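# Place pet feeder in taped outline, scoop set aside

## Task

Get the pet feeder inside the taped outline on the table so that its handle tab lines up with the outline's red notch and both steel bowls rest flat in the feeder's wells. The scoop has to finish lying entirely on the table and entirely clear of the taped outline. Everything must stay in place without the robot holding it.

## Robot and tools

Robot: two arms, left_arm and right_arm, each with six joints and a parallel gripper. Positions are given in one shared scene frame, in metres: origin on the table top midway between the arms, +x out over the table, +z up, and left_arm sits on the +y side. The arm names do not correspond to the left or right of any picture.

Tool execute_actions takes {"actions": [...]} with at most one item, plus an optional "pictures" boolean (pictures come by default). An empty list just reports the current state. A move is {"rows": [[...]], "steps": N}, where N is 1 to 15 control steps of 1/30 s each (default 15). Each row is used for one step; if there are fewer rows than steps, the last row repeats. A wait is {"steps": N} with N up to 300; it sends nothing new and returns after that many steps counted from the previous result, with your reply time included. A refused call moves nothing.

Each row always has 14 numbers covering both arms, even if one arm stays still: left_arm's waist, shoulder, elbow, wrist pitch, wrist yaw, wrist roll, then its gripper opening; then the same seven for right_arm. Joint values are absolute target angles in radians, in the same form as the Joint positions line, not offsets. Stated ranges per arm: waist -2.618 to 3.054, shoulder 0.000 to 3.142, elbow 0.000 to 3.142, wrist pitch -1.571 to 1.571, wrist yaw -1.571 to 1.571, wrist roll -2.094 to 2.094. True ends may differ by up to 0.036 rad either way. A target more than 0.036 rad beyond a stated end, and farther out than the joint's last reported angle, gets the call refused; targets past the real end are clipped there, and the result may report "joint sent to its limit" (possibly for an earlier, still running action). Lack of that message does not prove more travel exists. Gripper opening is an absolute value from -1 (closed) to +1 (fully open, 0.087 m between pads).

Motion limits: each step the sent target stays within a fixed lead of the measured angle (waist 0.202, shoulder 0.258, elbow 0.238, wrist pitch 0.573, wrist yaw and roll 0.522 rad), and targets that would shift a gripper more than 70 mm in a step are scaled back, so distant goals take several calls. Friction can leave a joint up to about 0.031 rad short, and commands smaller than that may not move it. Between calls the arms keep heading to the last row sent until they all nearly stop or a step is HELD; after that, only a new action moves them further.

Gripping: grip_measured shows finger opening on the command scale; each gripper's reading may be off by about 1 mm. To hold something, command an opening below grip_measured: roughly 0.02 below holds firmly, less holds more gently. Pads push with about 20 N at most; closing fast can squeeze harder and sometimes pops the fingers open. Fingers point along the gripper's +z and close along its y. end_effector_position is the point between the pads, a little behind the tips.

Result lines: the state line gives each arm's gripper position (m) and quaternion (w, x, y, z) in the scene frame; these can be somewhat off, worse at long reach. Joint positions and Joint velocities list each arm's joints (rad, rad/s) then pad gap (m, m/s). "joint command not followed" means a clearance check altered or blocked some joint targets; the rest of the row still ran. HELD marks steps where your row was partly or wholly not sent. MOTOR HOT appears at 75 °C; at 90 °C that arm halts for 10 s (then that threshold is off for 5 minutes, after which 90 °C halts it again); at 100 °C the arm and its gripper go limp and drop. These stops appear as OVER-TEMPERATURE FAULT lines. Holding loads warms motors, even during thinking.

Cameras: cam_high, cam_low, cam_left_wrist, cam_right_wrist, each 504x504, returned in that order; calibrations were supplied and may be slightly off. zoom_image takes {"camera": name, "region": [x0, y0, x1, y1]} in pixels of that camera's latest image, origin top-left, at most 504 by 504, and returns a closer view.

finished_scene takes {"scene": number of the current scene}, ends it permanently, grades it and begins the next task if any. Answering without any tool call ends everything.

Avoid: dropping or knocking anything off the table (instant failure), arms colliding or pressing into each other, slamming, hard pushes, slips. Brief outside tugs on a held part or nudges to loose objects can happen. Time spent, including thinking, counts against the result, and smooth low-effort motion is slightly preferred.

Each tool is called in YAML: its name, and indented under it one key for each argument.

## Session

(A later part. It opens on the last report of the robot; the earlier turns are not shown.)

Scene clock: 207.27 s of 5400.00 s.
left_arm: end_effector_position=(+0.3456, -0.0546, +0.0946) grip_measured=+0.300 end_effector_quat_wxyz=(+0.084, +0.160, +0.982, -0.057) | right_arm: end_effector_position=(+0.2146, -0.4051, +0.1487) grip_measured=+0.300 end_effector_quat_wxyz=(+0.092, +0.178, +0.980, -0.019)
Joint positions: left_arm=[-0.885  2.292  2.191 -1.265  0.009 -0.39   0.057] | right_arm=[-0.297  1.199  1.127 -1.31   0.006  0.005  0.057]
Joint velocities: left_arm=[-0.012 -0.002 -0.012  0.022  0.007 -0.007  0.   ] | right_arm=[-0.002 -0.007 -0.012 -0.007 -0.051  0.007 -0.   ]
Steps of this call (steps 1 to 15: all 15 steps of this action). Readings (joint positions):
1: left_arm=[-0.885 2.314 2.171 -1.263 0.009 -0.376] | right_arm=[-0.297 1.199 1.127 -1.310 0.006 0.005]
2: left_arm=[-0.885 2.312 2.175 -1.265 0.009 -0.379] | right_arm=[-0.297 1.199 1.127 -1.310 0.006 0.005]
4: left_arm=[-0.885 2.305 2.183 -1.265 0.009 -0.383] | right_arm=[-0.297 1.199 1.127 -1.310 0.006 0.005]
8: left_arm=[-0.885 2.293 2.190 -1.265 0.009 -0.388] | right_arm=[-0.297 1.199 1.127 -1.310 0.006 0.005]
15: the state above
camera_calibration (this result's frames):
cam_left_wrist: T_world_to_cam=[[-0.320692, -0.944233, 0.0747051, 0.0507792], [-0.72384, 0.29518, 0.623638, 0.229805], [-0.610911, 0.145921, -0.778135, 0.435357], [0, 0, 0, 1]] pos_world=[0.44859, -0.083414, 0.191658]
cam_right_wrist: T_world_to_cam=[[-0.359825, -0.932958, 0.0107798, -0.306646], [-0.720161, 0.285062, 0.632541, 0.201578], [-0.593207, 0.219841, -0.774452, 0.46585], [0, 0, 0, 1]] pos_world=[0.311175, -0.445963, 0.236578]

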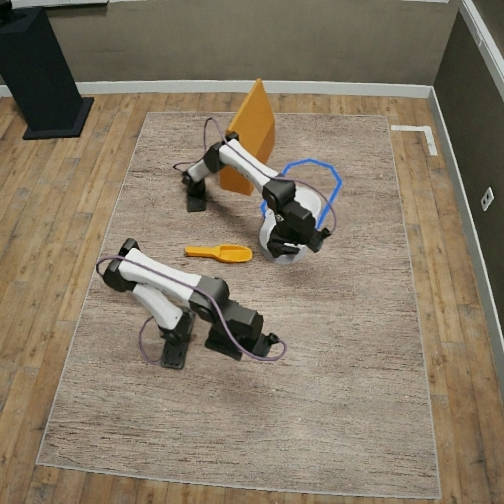

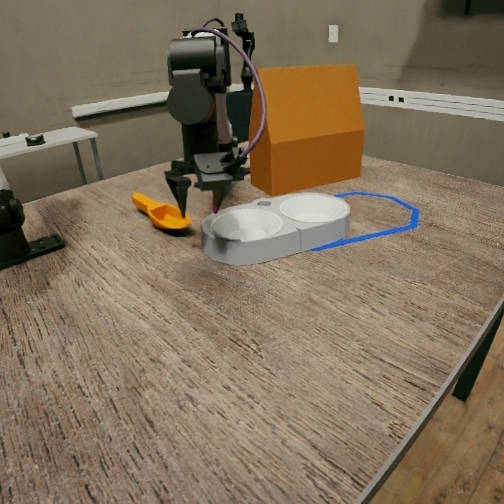

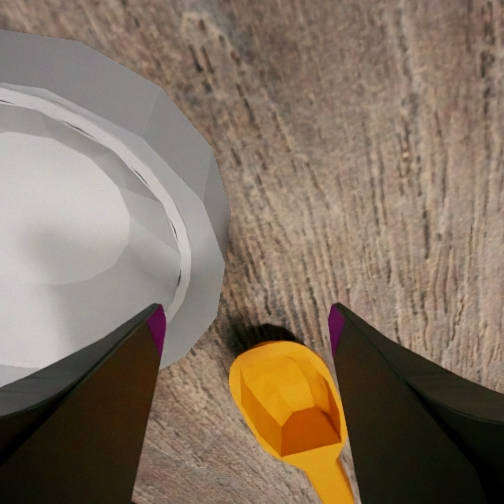

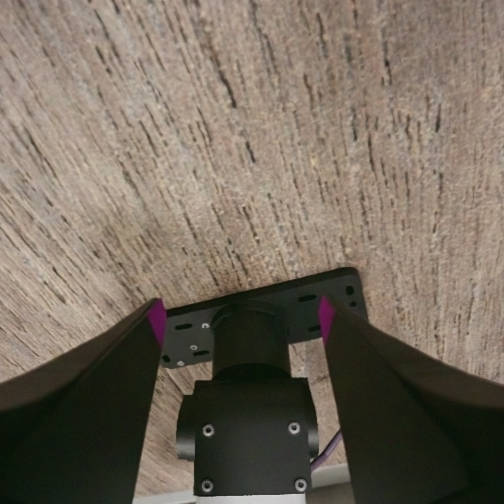

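execute_actions:
  actions:
    - {"rows": [ [-0.863,2.232,2.073,-1.202,0,-0.375,0.3, -0.3,1.2,1.1,-1.3,0,0.0,0.3], [-0.863,2.232,2.073,-1.202,0,-0.375,0.3, -0.3,1.2,1.1,-1.3,0,0.0,0.3], [-0.863,2.232,2.073,-1.202,0,-0.375,0.3, -0.3,1.2,1.1,-1.3,0,0.0,0.3], [-0.863,2.232,2.073,-1.202,0,-0.375,0.3, -0.3,1.2,1.1,-1.3,0,0.0,0.3], [-0.863,2.232,2.073,-1.202,0,-0.375,0.3, -0.3,1.2,1.1,-1.3,0,0.0,0.3], [-0.863,2.232,2.073,-1.202,0,-0.375,0.3, -0.3,1.2,1.1,-1.3,0,0.0,0.3], [-0.863,2.232,2.073,-1.202,0,-0.375,0.3, -0.3,1.2,1.1,-1.3,0,0.0,0.3], [-0.863,2.238,1.8715,-0.995,0,-0.375,0.3, -0.3,1.2,1.1,-1.3,0,0.0,0.3] ], "steps": 15}
  pictures: false

execute_actions:
  actions:
    - {"rows": [[-0.863,2.238,1.8715,-0.995,0,-0.375,0.3, -0.3,1.2,1.1,-1.3,0,0.0,0.3]], "steps": 12}

Scene clock: 214.93 s of 5400.00 s.
left_arm: end_effector_position=(+0.3360, -0.0339, +0.0390) grip_measured=+0.300 end_effector_quat_wxyz=(+0.068, +0.156, +0.985, -0.042) | right_arm: end_effector_position=(+0.2146, -0.4051, +0.1487) grip_measured=+0.300 end_effector_quat_wxyz=(+0.092, +0.178, +0.980, -0.019)
Joint positions: left_arm=[-0.867  2.241  1.885 -1.056  0.002 -0.379  0.057] | right_arm=[-0.297  1.199  1.127 -1.31   0.006  0.005  0.057]
Joint velocities: left_arm=[ 0.037  0.007 -0.017  0.168 -0.022  0.066 -0.001] | right_arm=[ 0.002 -0.002  0.002  0.051  0.007  0.095 -0.   ]
Steps of this call (steps 1 to 15: the robot went on to your last target; steps 16 to 90: nothing new was sent; then 4.17 s passed at rest; steps 91 to 105: all 15 steps of this action). Readings (joint positions):
91: left_arm=[-0.885 2.281 2.167 -1.247 0.009 -0.389] | right_arm=[-0.297 1.199 1.127 -1.310 0.006 0.005]
92: left_arm=[-0.883 2.265 2.135 -1.237 0.009 -0.388] | right_arm=[-0.297 1.199 1.127 -1.310 0.006 0.005]
94: left_arm=[-0.877 2.249 2.104 -1.236 0.009 -0.385] | right_arm=[-0.297 1.199 1.127 -1.310 0.006 0.005]
98: left_arm=[-0.868 2.231 2.049 -1.178 0.009 -0.383] | right_arm=[-0.297 1.199 1.127 -1.310 0.006 0.005]
105: the state above

Scene clock: 215.33 s of 5400.00 s.
left_arm: end_effector_position=(+0.3424, -0.0385, +0.0392) grip_measured=+0.300 end_effector_quat_wxyz=(+0.082, +0.156, +0.983, -0.049) | right_arm: end_effector_position=(+0.2146, -0.4051, +0.1487) grip_measured=+0.300 end_effector_quat_wxyz=(+0.092, +0.178, +0.980, -0.019)
Joint positions: left_arm=[-0.867  2.241  1.885 -1.025  0.    -0.378  0.057] | right_arm=[-0.297  1.199  1.127 -1.31   0.006  0.005  0.057]
Joint velocities: left_arm=[-0.022  0.007  0.017  0.037  0.037 -0.022 -0.001] | right_arm=[-0.002 -0.002  0.007  0.007 -0.066 -0.037  0.001]
Steps of this call (steps 1 to 12: all 12 steps of this action). Readings (joint positions):
1: left_arm=[-0.867 2.241 1.885 -1.048 0.002 -0.379] | right_arm=[-0.297 1.199 1.127 -1.310 0.006 0.005]
2: left_arm=[-0.867 2.241 1.885 -1.038 0.002 -0.379] | right_arm=[-0.297 1.199 1.127 -1.310 0.006 0.005]
4: left_arm=[-0.867 2.241 1.885 -1.032 0.002 -0.379] | right_arm=[-0.297 1.199 1.127 -1.310 0.006 0.005]
8: left_arm=[-0.867 2.241 1.885 -1.027 0.001 -0.378] | right_arm=[-0.297 1.199 1.127 -1.310 0.006 0.005]
12: the state above
camera_calibration (this result's frames):
cam_left_wrist: T_world_to_cam=[[-0.312863, -0.947926, 0.0596047, 0.0669196], [-0.724243, 0.278695, 0.630715, 0.256489], [-0.614482, 0.154159, -0.773722, 0.389261], [0, 0, 0, 1]] pos_world=[0.445891, -0.0680555, 0.13542]
cam_right_wrist: T_world_to_cam=[[-0.359825, -0.932958, 0.0107798, -0.306646], [-0.720161, 0.285062, 0.632541, 0.201578], [-0.593207, 0.219841, -0.774452, 0.46585], [0, 0, 0, 1]] pos_world=[0.311175, -0.445963, 0.236578]

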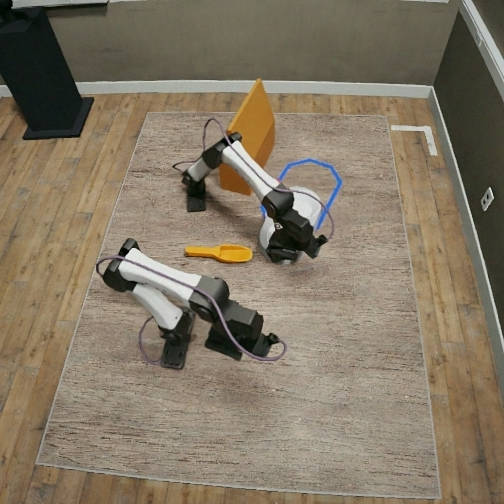

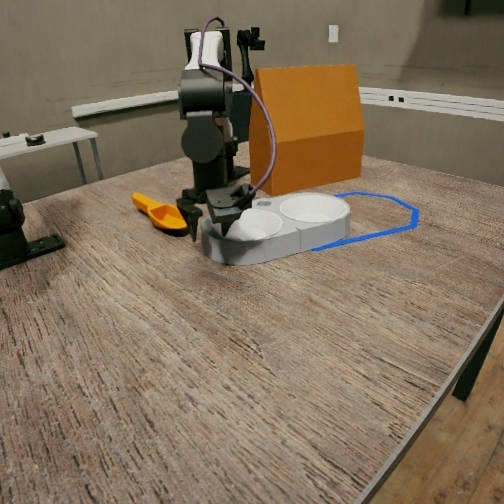

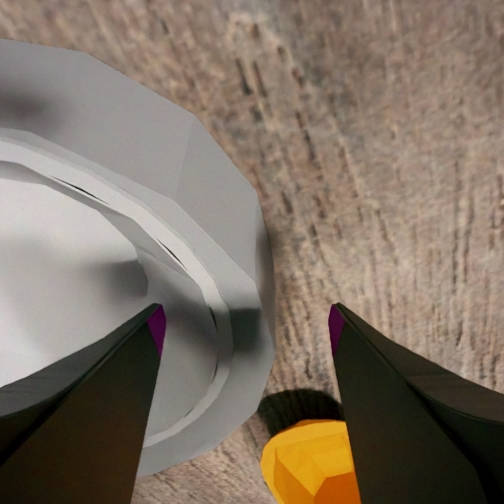

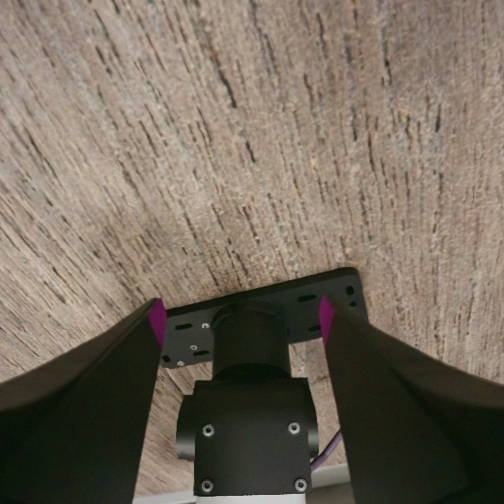

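execute_actions:
  actions:
    - {"rows": [ [-0.863,2.238,1.8715,-0.995,0,-0.375,0.0, -0.3,1.2,1.1,-1.3,0,0.0,0.3], [-0.863,2.238,1.8715,-0.995,0,-0.375,0.0, -0.3,1.2,1.1,-1.3,0,0.0,0.3], [-0.863,2.238,1.8715,-0.995,0,-0.375,0.0, -0.3,1.2,1.1,-1.3,0,0.0,0.3], [-0.863,2.238,1.8715,-0.995,0,-0.375,-0.25, -0.3,1.2,1.1,-1.3,0,0.0,0.3], [-0.863,2.238,1.8715,-0.995,0,-0.375,-0.25, -0.3,1.2,1.1,-1.3,0,0.0,0.3], [-0.863,2.238,1.8715,-0.995,0,-0.375,-0.25, -0.3,1.2,1.1,-1.3,0,0.0,0.3], [-0.863,2.238,1.8715,-0.995,0,-0.375,-0.4, -0.3,1.2,1.1,-1.3,0,0.0,0.3], [-0.863,2.238,1.8715,-0.995,0,-0.375,-0.4, -0.3,1.2,1.1,-1.3,0,0.0,0.3], [-0.863,2.238,1.8715,-0.995,0,-0.375,-0.4, -0.3,1.2,1.1,-1.3,0,0.0,0.3], [-0.863,2.238,1.8715,-0.995,0,-0.375,-0.56, -0.3,1.2,1.1,-1.3,0,0.0,0.3] ], "steps": 15}
  pictures: false

Scene clock: 219.27 s of 5400.00 s.
left_arm: end_effector_position=(+0.3458, -0.0372, +0.0391) grip_measured=-0.234 end_effector_quat_wxyz=(+0.088, +0.156, +0.983, -0.045) | right_arm: end_effector_position=(+0.2146, -0.4051, +0.1487) grip_measured=+0.300 end_effector_quat_wxyz=(+0.092, +0.178, +0.980, -0.019)
Joint positions: left_arm=[-0.865  2.241  1.885 -1.018 -0.011 -0.374  0.033] | right_arm=[-0.297  1.199  1.127 -1.31   0.006  0.005  0.057]
Joint velocities: left_arm=[-0.007  0.007 -0.012 -0.007 -0.022 -0.022 -0.   ] | right_arm=[-0.017  0.007 -0.002 -0.037 -0.022  0.007  0.002]
Steps of this call (steps 1 to 15: the robot went on to your last target; steps 16 to 90: nothing new was sent; then 0.43 s passed at rest; steps 91 to 105: all 15 steps of this action). Readings (joint positions):
91: left_arm=[-0.867 2.241 1.885 -1.024 -0.006 -0.376] | right_arm=[-0.297 1.199 1.127 -1.310 0.006 0.005]
92: left_arm=[-0.866 2.241 1.885 -1.023 -0.008 -0.376] | right_arm=[-0.297 1.199 1.127 -1.310 0.006 0.005]
94: left_arm=[-0.865 2.241 1.885 -1.020 -0.013 -0.374] | right_arm=[-0.297 1.199 1.127 -1.310 0.006 0.005]
98: left_arm=[-0.865 2.241 1.885 -1.018 -0.011 -0.374] | right_arm=[-0.297 1.199 1.127 -1.310 0.006 0.005]
105: the state above

execute_actions:
  actions:
    - {"rows": [[-0.785,2.129,1.698,-0.93,0,-0.275,-0.32, -0.3,1.2,1.1,-1.3,0,0.0,0.3]], "steps": 15}
  pictures: false

execute_actions:
  actions:
    - {"rows": [[-0.7015,2.061,1.594,-0.894,0,-0.172,-0.32, -0.3,1.2,1.1,-1.3,0,0.0,0.3]], "steps": 15}
  pictures: false

execute_actions:
  actions:
    - {"rows": [[-0.612,2.007,1.515,-0.869,0,-0.0635,-0.32, -0.3,1.2,1.1,-1.3,0,0.0,0.3]], "steps": 15}
  pictures: false

execute_actions:
  actions:
    - {"rows": [[-0.517,1.969,1.459,-0.852,0,0.051,-0.32, -0.3,1.2,1.1,-1.3,0,0.0,0.3]], "steps": 15}

Scene clock: 226.67 s of 5400.00 s.
left_arm: end_effector_position=(+0.3507, +0.0099, +0.0403) grip_measured=-0.260 end_effector_quat_wxyz=(+0.094, +0.158, +0.982, -0.038) | right_arm: end_effector_position=(+0.2146, -0.4051, +0.1487) grip_measured=+0.300 end_effector_quat_wxyz=(+0.092, +0.178, +0.980, -0.019)
Joint positions: left_arm=[-0.78   2.132  1.715 -0.951 -0.013 -0.285  0.032] | right_arm=[-0.297  1.199  1.127 -1.31   0.006  0.005  0.057]
Joint velocities: left_arm=[-0.007  0.012  0.002 -0.022 -0.007  0.037 -0.001] | right_arm=[-0.012  0.002 -0.007 -0.037 -0.022  0.007  0.001]
Steps of this call (steps 1 to 15: the robot went on to your last target; steps 16 to 90: nothing new was sent; then 3.90 s passed at rest; steps 91 to 105: all 15 steps of this action). Readings (joint positions):
91: left_arm=[-0.859 2.218 1.847 -0.988 -0.005 -0.362] | right_arm=[-0.297 1.199 1.127 -1.310 0.006 0.005]
92: left_arm=[-0.851 2.183 1.796 -0.962 0.000 -0.348] | right_arm=[-0.297 1.199 1.127 -1.310 0.006 0.005]
94: left_arm=[-0.825 2.140 1.740 -0.960 -0.001 -0.319] | right_arm=[-0.297 1.199 1.127 -1.310 0.006 0.005]
98: left_arm=[-0.782 2.132 1.718 -0.953 -0.009 -0.294] | right_arm=[-0.297 1.199 1.127 -1.310 0.006 0.005]
105: the state above

Scene clock: 227.17 s of 5400.00 s.
left_arm: end_effector_position=(+0.3572, +0.0480, +0.0397) grip_measured=-0.272 end_effector_quat_wxyz=(+0.098, +0.167, +0.980, -0.034) | right_arm: end_effector_position=(+0.2146, -0.4051, +0.1487) grip_measured=+0.300 end_effector_quat_wxyz=(+0.092, +0.178, +0.980, -0.019)
Joint positions: left_arm=[-0.7    2.069  1.617 -0.91  -0.005 -0.188  0.032] | right_arm=[-0.297  1.199  1.127 -1.31   0.006  0.005  0.057]
Joint velocities: left_arm=[ 0.017 -0.022 -0.007 -0.007 -0.066 -0.007 -0.   ] | right_arm=[-0.017  0.002  0.007 -0.066 -0.051 -0.022  0.   ]
Steps of this call (steps 1 to 15: all 15 steps of this action). Readings (joint positions):
1: left_arm=[-0.775 2.120 1.693 -0.932 -0.006 -0.271] | right_arm=[-0.297 1.199 1.127 -1.310 0.006 0.005]
2: left_arm=[-0.766 2.099 1.664 -0.915 0.000 -0.256] | right_arm=[-0.297 1.199 1.127 -1.310 0.006 0.005]
4: left_arm=[-0.739 2.073 1.629 -0.914 0.000 -0.224] | right_arm=[-0.297 1.199 1.127 -1.310 0.006 0.005]
8: left_arm=[-0.701 2.069 1.617 -0.911 -0.005 -0.195] | right_arm=[-0.297 1.199 1.127 -1.310 0.006 0.005]
15: the state above

Scene clock: 227.67 s of 5400.00 s.
left_arm: end_effector_position=(+0.3642, +0.0867, +0.0419) grip_measured=-0.318 end_effector_quat_wxyz=(+0.105, +0.176, +0.978, -0.032) | right_arm: end_effector_position=(+0.2146, -0.4051, +0.1487) grip_measured=+0.300 end_effector_quat_wxyz=(+0.092, +0.178, +0.980, -0.019)
Joint positions: left_arm=[-0.61   2.012  1.541 -0.88   0.009 -0.081  0.03 ] | right_arm=[-0.297  1.199  1.127 -1.31   0.006  0.005  0.057]
Joint velocities: left_arm=[-0.012 -0.012 -0.002  0.037 -0.081 -0.037  0.   ] | right_arm=[-0.017  0.002 -0.002 -0.037 -0.051 -0.007 -0.   ]
Steps of this call (steps 1 to 15: all 15 steps of this action). Readings (joint positions):
1: left_arm=[-0.694 2.058 1.600 -0.896 0.003 -0.172] | right_arm=[-0.297 1.199 1.127 -1.310 0.006 0.005]
2: left_arm=[-0.684 2.040 1.576 -0.885 0.009 -0.155] | right_arm=[-0.297 1.199 1.127 -1.310 0.006 0.005]
4: left_arm=[-0.652 2.019 1.547 -0.884 0.009 -0.124] | right_arm=[-0.297 1.199 1.127 -1.310 0.006 0.005]
8: left_arm=[-0.611 2.012 1.541 -0.882 0.009 -0.093] | right_arm=[-0.297 1.199 1.127 -1.310 0.006 0.005]
15: the state above

Scene clock: 228.17 s of 5400.00 s.
left_arm: end_effector_position=(+0.3708, +0.1252, +0.0422) grip_measured=-0.319 end_effector_quat_wxyz=(+0.109, +0.187, +0.976, -0.030) | right_arm: end_effector_position=(+0.2146, -0.4051, +0.1487) grip_measured=+0.300 end_effector_quat_wxyz=(+0.092, +0.178, +0.980, -0.019)
Joint positions: left_arm=[-0.517  1.974  1.486 -0.858  0.026  0.033  0.03 ] | right_arm=[-0.297  1.199  1.127 -1.31   0.006  0.005  0.057]
Joint velocities: left_arm=[ 0.002 -0.002 -0.012  0.037 -0.051  0.022 -0.001] | right_arm=[-0.022 -0.002 -0.017 -0.037  0.022 -0.037  0.001]
Steps of this call (steps 1 to 15: all 15 steps of this action). Readings (joint positions):
1: left_arm=[-0.604 2.005 1.529 -0.870 0.019 -0.063] | right_arm=[-0.297 1.199 1.127 -1.310 0.006 0.005]
2: left_arm=[-0.592 1.992 1.512 -0.860 0.027 -0.044] | right_arm=[-0.297 1.199 1.127 -1.310 0.006 0.005]
4: left_arm=[-0.558 1.977 1.491 -0.859 0.028 -0.014] | right_arm=[-0.297 1.199 1.127 -1.310 0.006 0.005]
8: left_arm=[-0.517 1.974 1.486 -0.859 0.026 0.019] | right_arm=[-0.297 1.199 1.127 -1.310 0.006 0.005]
15: the state above
camera_calibration (this result's frames):
cam_left_wrist: T_world_to_cam=[[-0.368269, -0.929692, 0.00706593, 0.251318], [-0.746939, 0.300386, 0.59317, 0.236829], [-0.553588, 0.213168, -0.805046, 0.355184], [0, 0, 0, 1]] pos_world=[0.466075, 0.0867941, 0.143684]
cam_right_wrist: T_world_to_cam=[[-0.359825, -0.932958, 0.0107798, -0.306646], [-0.720161, 0.285062, 0.632541, 0.201578], [-0.593207, 0.219841, -0.774452, 0.46585], [0, 0, 0, 1]] pos_world=[0.311175, -0.445963, 0.236578]

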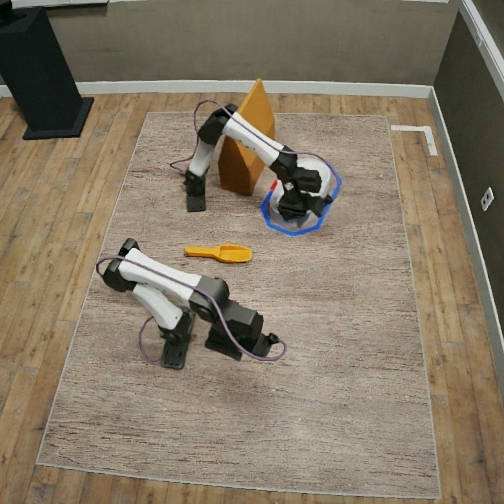

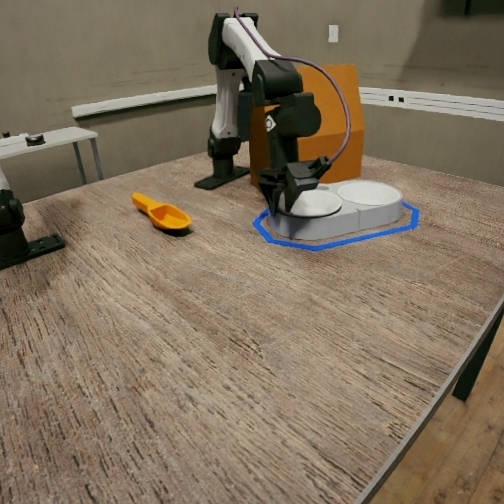

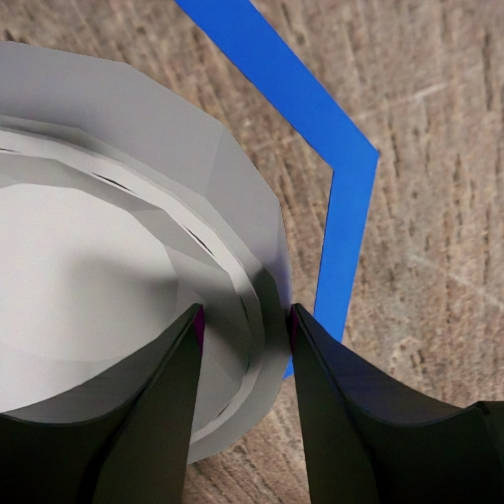

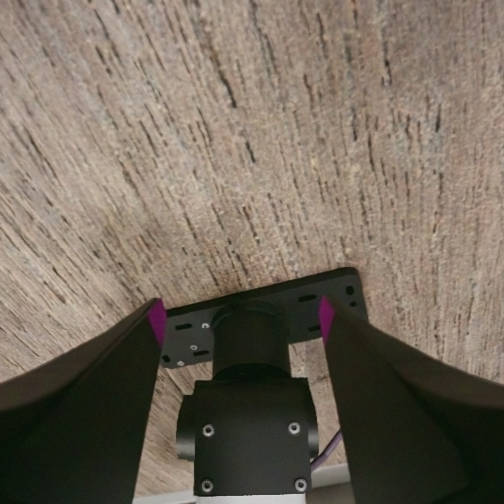

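zoom_image:
  camera: "cam_low"
  region: [230, 150, 440, 270]

Region (230, 150, 440, 270) of cam_low's 504x504 image, scaled by 2.400, with more detail than that image has; it fills the top 288 rows of this view, and the rest is white.

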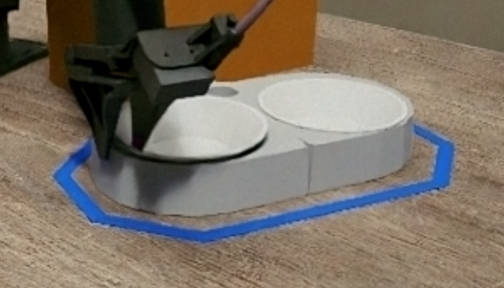

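execute_actions:
  actions:
    - {"rows": [ [-0.517,1.974,1.486,-0.858,0,0.04,0.4, -0.3,1.2,1.1,-1.3,0,0.0,0.3], [-0.517,1.974,1.486,-0.858,0,0.04,0.4, -0.3,1.2,1.1,-1.3,0,0.0,0.3], [-0.517,1.974,1.486,-0.858,0,0.04,0.4, -0.3,1.2,1.1,-1.3,0,0.0,0.3], [-0.517,1.974,1.486,-0.858,0,0.04,0.4, -0.3,1.2,1.1,-1.3,0,0.0,0.3], [-0.517,1.974,1.486,-0.858,0,0.04,0.4, -0.3,1.2,1.1,-1.3,0,0.0,0.3], [-0.517,1.974,1.486,-0.858,0,0.04,0.4, -0.3,1.2,1.1,-1.3,0,0.0,0.3], [-0.517,1.974,1.486,-0.858,0,0.04,0.4, -0.3,1.2,1.1,-1.3,0,0.0,0.3], [-0.517,1.95,1.72,-1.13,0,0.04,0.4, -0.3,1.2,1.1,-1.3,0,0.0,0.3] ], "steps": 15}
  pictures: false

execute_actions:
  actions:
    - {"rows": [[-1.0,1.5,1.35,-1.35,0,0.0,0.4, -0.3,1.2,1.1,-1.3,0,0.0,0.3]], "steps": 15}
  pictures: false

execute_actions:
  actions:
    - {"steps": 10}

zoom_image:
  camera: "cam_high"
  region: [220, 140, 370, 290]

Scene clock: 234.03 s of 5400.00 s.
left_arm: end_effector_position=(+0.3886, +0.1213, +0.1166) grip_measured=+0.400 end_effector_quat_wxyz=(+0.150, +0.186, +0.970, -0.030) | right_arm: end_effector_position=(+0.2146, -0.4051, +0.1487) grip_measured=+0.300 end_effector_quat_wxyz=(+0.092, +0.178, +0.980, -0.019)
Joint positions: left_arm=[-0.517  1.932  1.718 -1.049  0.013  0.035  0.061] | right_arm=[-0.297  1.199  1.127 -1.31   0.006  0.005  0.057]
Joint velocities: left_arm=[ 0.007 -0.129  0.007 -0.242  0.022 -0.022 -0.001] | right_arm=[-0.007 -0.012 -0.002 -0.007 -0.051 -0.037 -0.   ]
Steps of this call (steps 1 to 15: the robot went on to your last target; steps 16 to 90: nothing new was sent; then 2.37 s passed at rest; steps 91 to 105: all 15 steps of this action). Readings (joint positions):
91: left_arm=[-0.517 1.974 1.486 -0.858 0.025 0.035] | right_arm=[-0.297 1.199 1.127 -1.310 0.006 0.005]
92: left_arm=[-0.517 1.974 1.486 -0.858 0.022 0.035] | right_arm=[-0.297 1.199 1.127 -1.310 0.006 0.005]
94: left_arm=[-0.517 1.974 1.486 -0.858 0.019 0.035] | right_arm=[-0.297 1.199 1.127 -1.310 0.006 0.005]
98: left_arm=[-0.517 1.981 1.530 -0.917 0.015 0.035] | right_arm=[-0.297 1.199 1.127 -1.310 0.006 0.005]
105: the state above

Scene clock: 234.53 s of 5400.00 s.
left_arm: end_effector_position=(+0.1731, +0.0737, +0.1551) grip_measured=+0.400 end_effector_quat_wxyz=(+0.064, +0.411, +0.909, -0.035) | right_arm: end_effector_position=(+0.2146, -0.4051, +0.1487) grip_measured=+0.300 end_effector_quat_wxyz=(+0.092, +0.178, +0.980, -0.019)
Joint positions: left_arm=[-1.013  1.493  1.377 -1.31   0.012  0.01   0.061] | right_arm=[-0.297  1.199  1.127 -1.31   0.006  0.005  0.057]
Joint velocities: left_arm=[ 0.1   -0.022 -0.144 -0.081  0.022 -0.066 -0.001] | right_arm=[-0.002  0.007  0.007 -0.051 -0.007 -0.037 -0.   ]
Steps of this call (steps 1 to 15: all 15 steps of this action). Readings (joint positions):
1: left_arm=[-0.525 1.911 1.696 -1.051 0.009 0.032] | right_arm=[-0.297 1.199 1.127 -1.310 0.006 0.005]
2: left_arm=[-0.543 1.879 1.655 -1.067 0.006 0.030] | right_arm=[-0.297 1.199 1.127 -1.310 0.006 0.005]
4: left_arm=[-0.606 1.797 1.570 -1.114 0.005 0.025] | right_arm=[-0.297 1.199 1.127 -1.310 0.006 0.005]
8: left_arm=[-0.796 1.607 1.428 -1.204 0.003 0.017] | right_arm=[-0.297 1.199 1.127 -1.310 0.006 0.005]
15: the state above

Scene clock: 234.87 s of 5400.00 s.
left_arm: end_effector_position=(+0.1698, +0.0792, +0.1538) grip_measured=+0.400 end_effector_quat_wxyz=(+0.052, +0.407, +0.911, -0.030) | right_arm: end_effector_position=(+0.2146, -0.4051, +0.1487) grip_measured=+0.300 end_effector_quat_wxyz=(+0.092, +0.178, +0.980, -0.019)
Joint positions: left_arm=[-1.008  1.493  1.371 -1.329  0.012  0.006  0.061] | right_arm=[-0.297  1.199  1.127 -1.31   0.006  0.005  0.057]
Joint velocities: left_arm=[-0.012  0.007 -0.012 -0.066  0.037 -0.051  0.   ] | right_arm=[-0.002 -0.012  0.017 -0.037  0.066  0.022  0.001]
Steps of this call (steps 1 to 10: the robot went on to your last target). Readings (joint positions):
1: left_arm=[-1.011 1.493 1.373 -1.315 0.012 0.009] | right_arm=[-0.297 1.199 1.127 -1.310 0.006 0.005]
2: left_arm=[-1.009 1.493 1.372 -1.319 0.012 0.008] | right_arm=[-0.297 1.199 1.127 -1.310 0.006 0.005]
4: left_arm=[-1.008 1.493 1.371 -1.325 0.012 0.008] | right_arm=[-0.297 1.199 1.127 -1.310 0.006 0.005]
8: left_arm=[-1.008 1.493 1.371 -1.328 0.012 0.006] | right_arm=[-0.297 1.199 1.127 -1.310 0.006 0.005]
10: the state above
camera_calibration (this result's frames):
cam_left_wrist: T_world_to_cam=[[-0.744502, -0.66762, 0.000188142, 0.17784], [-0.492499, 0.549404, 0.674981, -0.0412142], [-0.450735, 0.502432, -0.737835, 0.292822], [0, 0, 0, 1]] pos_world=[0.244089, -0.00575036, 0.243839]
cam_right_wrist: T_world_to_cam=[[-0.359825, -0.932958, 0.0107798, -0.306646], [-0.720161, 0.285062, 0.632541, 0.201578], [-0.593207, 0.219841, -0.774452, 0.46585], [0, 0, 0, 1]] pos_world=[0.311175, -0.445963, 0.236578]

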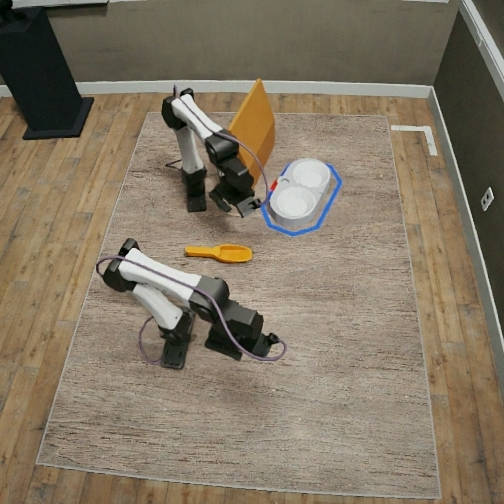

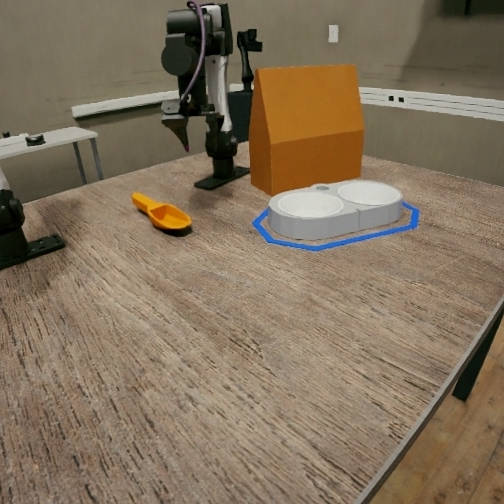

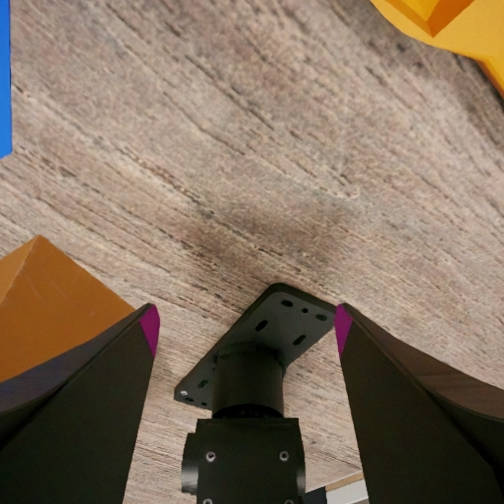

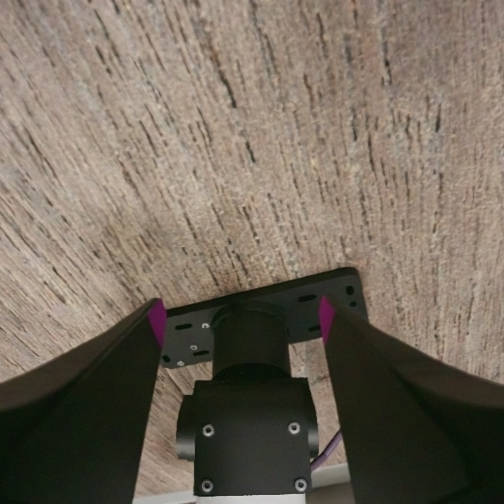

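Region (220, 140, 370, 290) of cam_high's 504x504 image, scaled by 3.360, with more detail than that image has.

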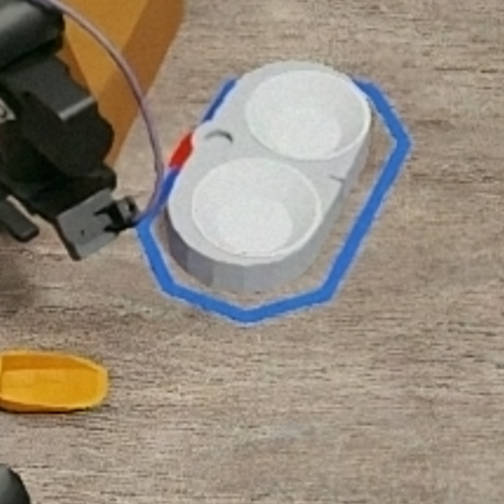

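finished_scene:
  scene: 2

The scene is finished: the task was done.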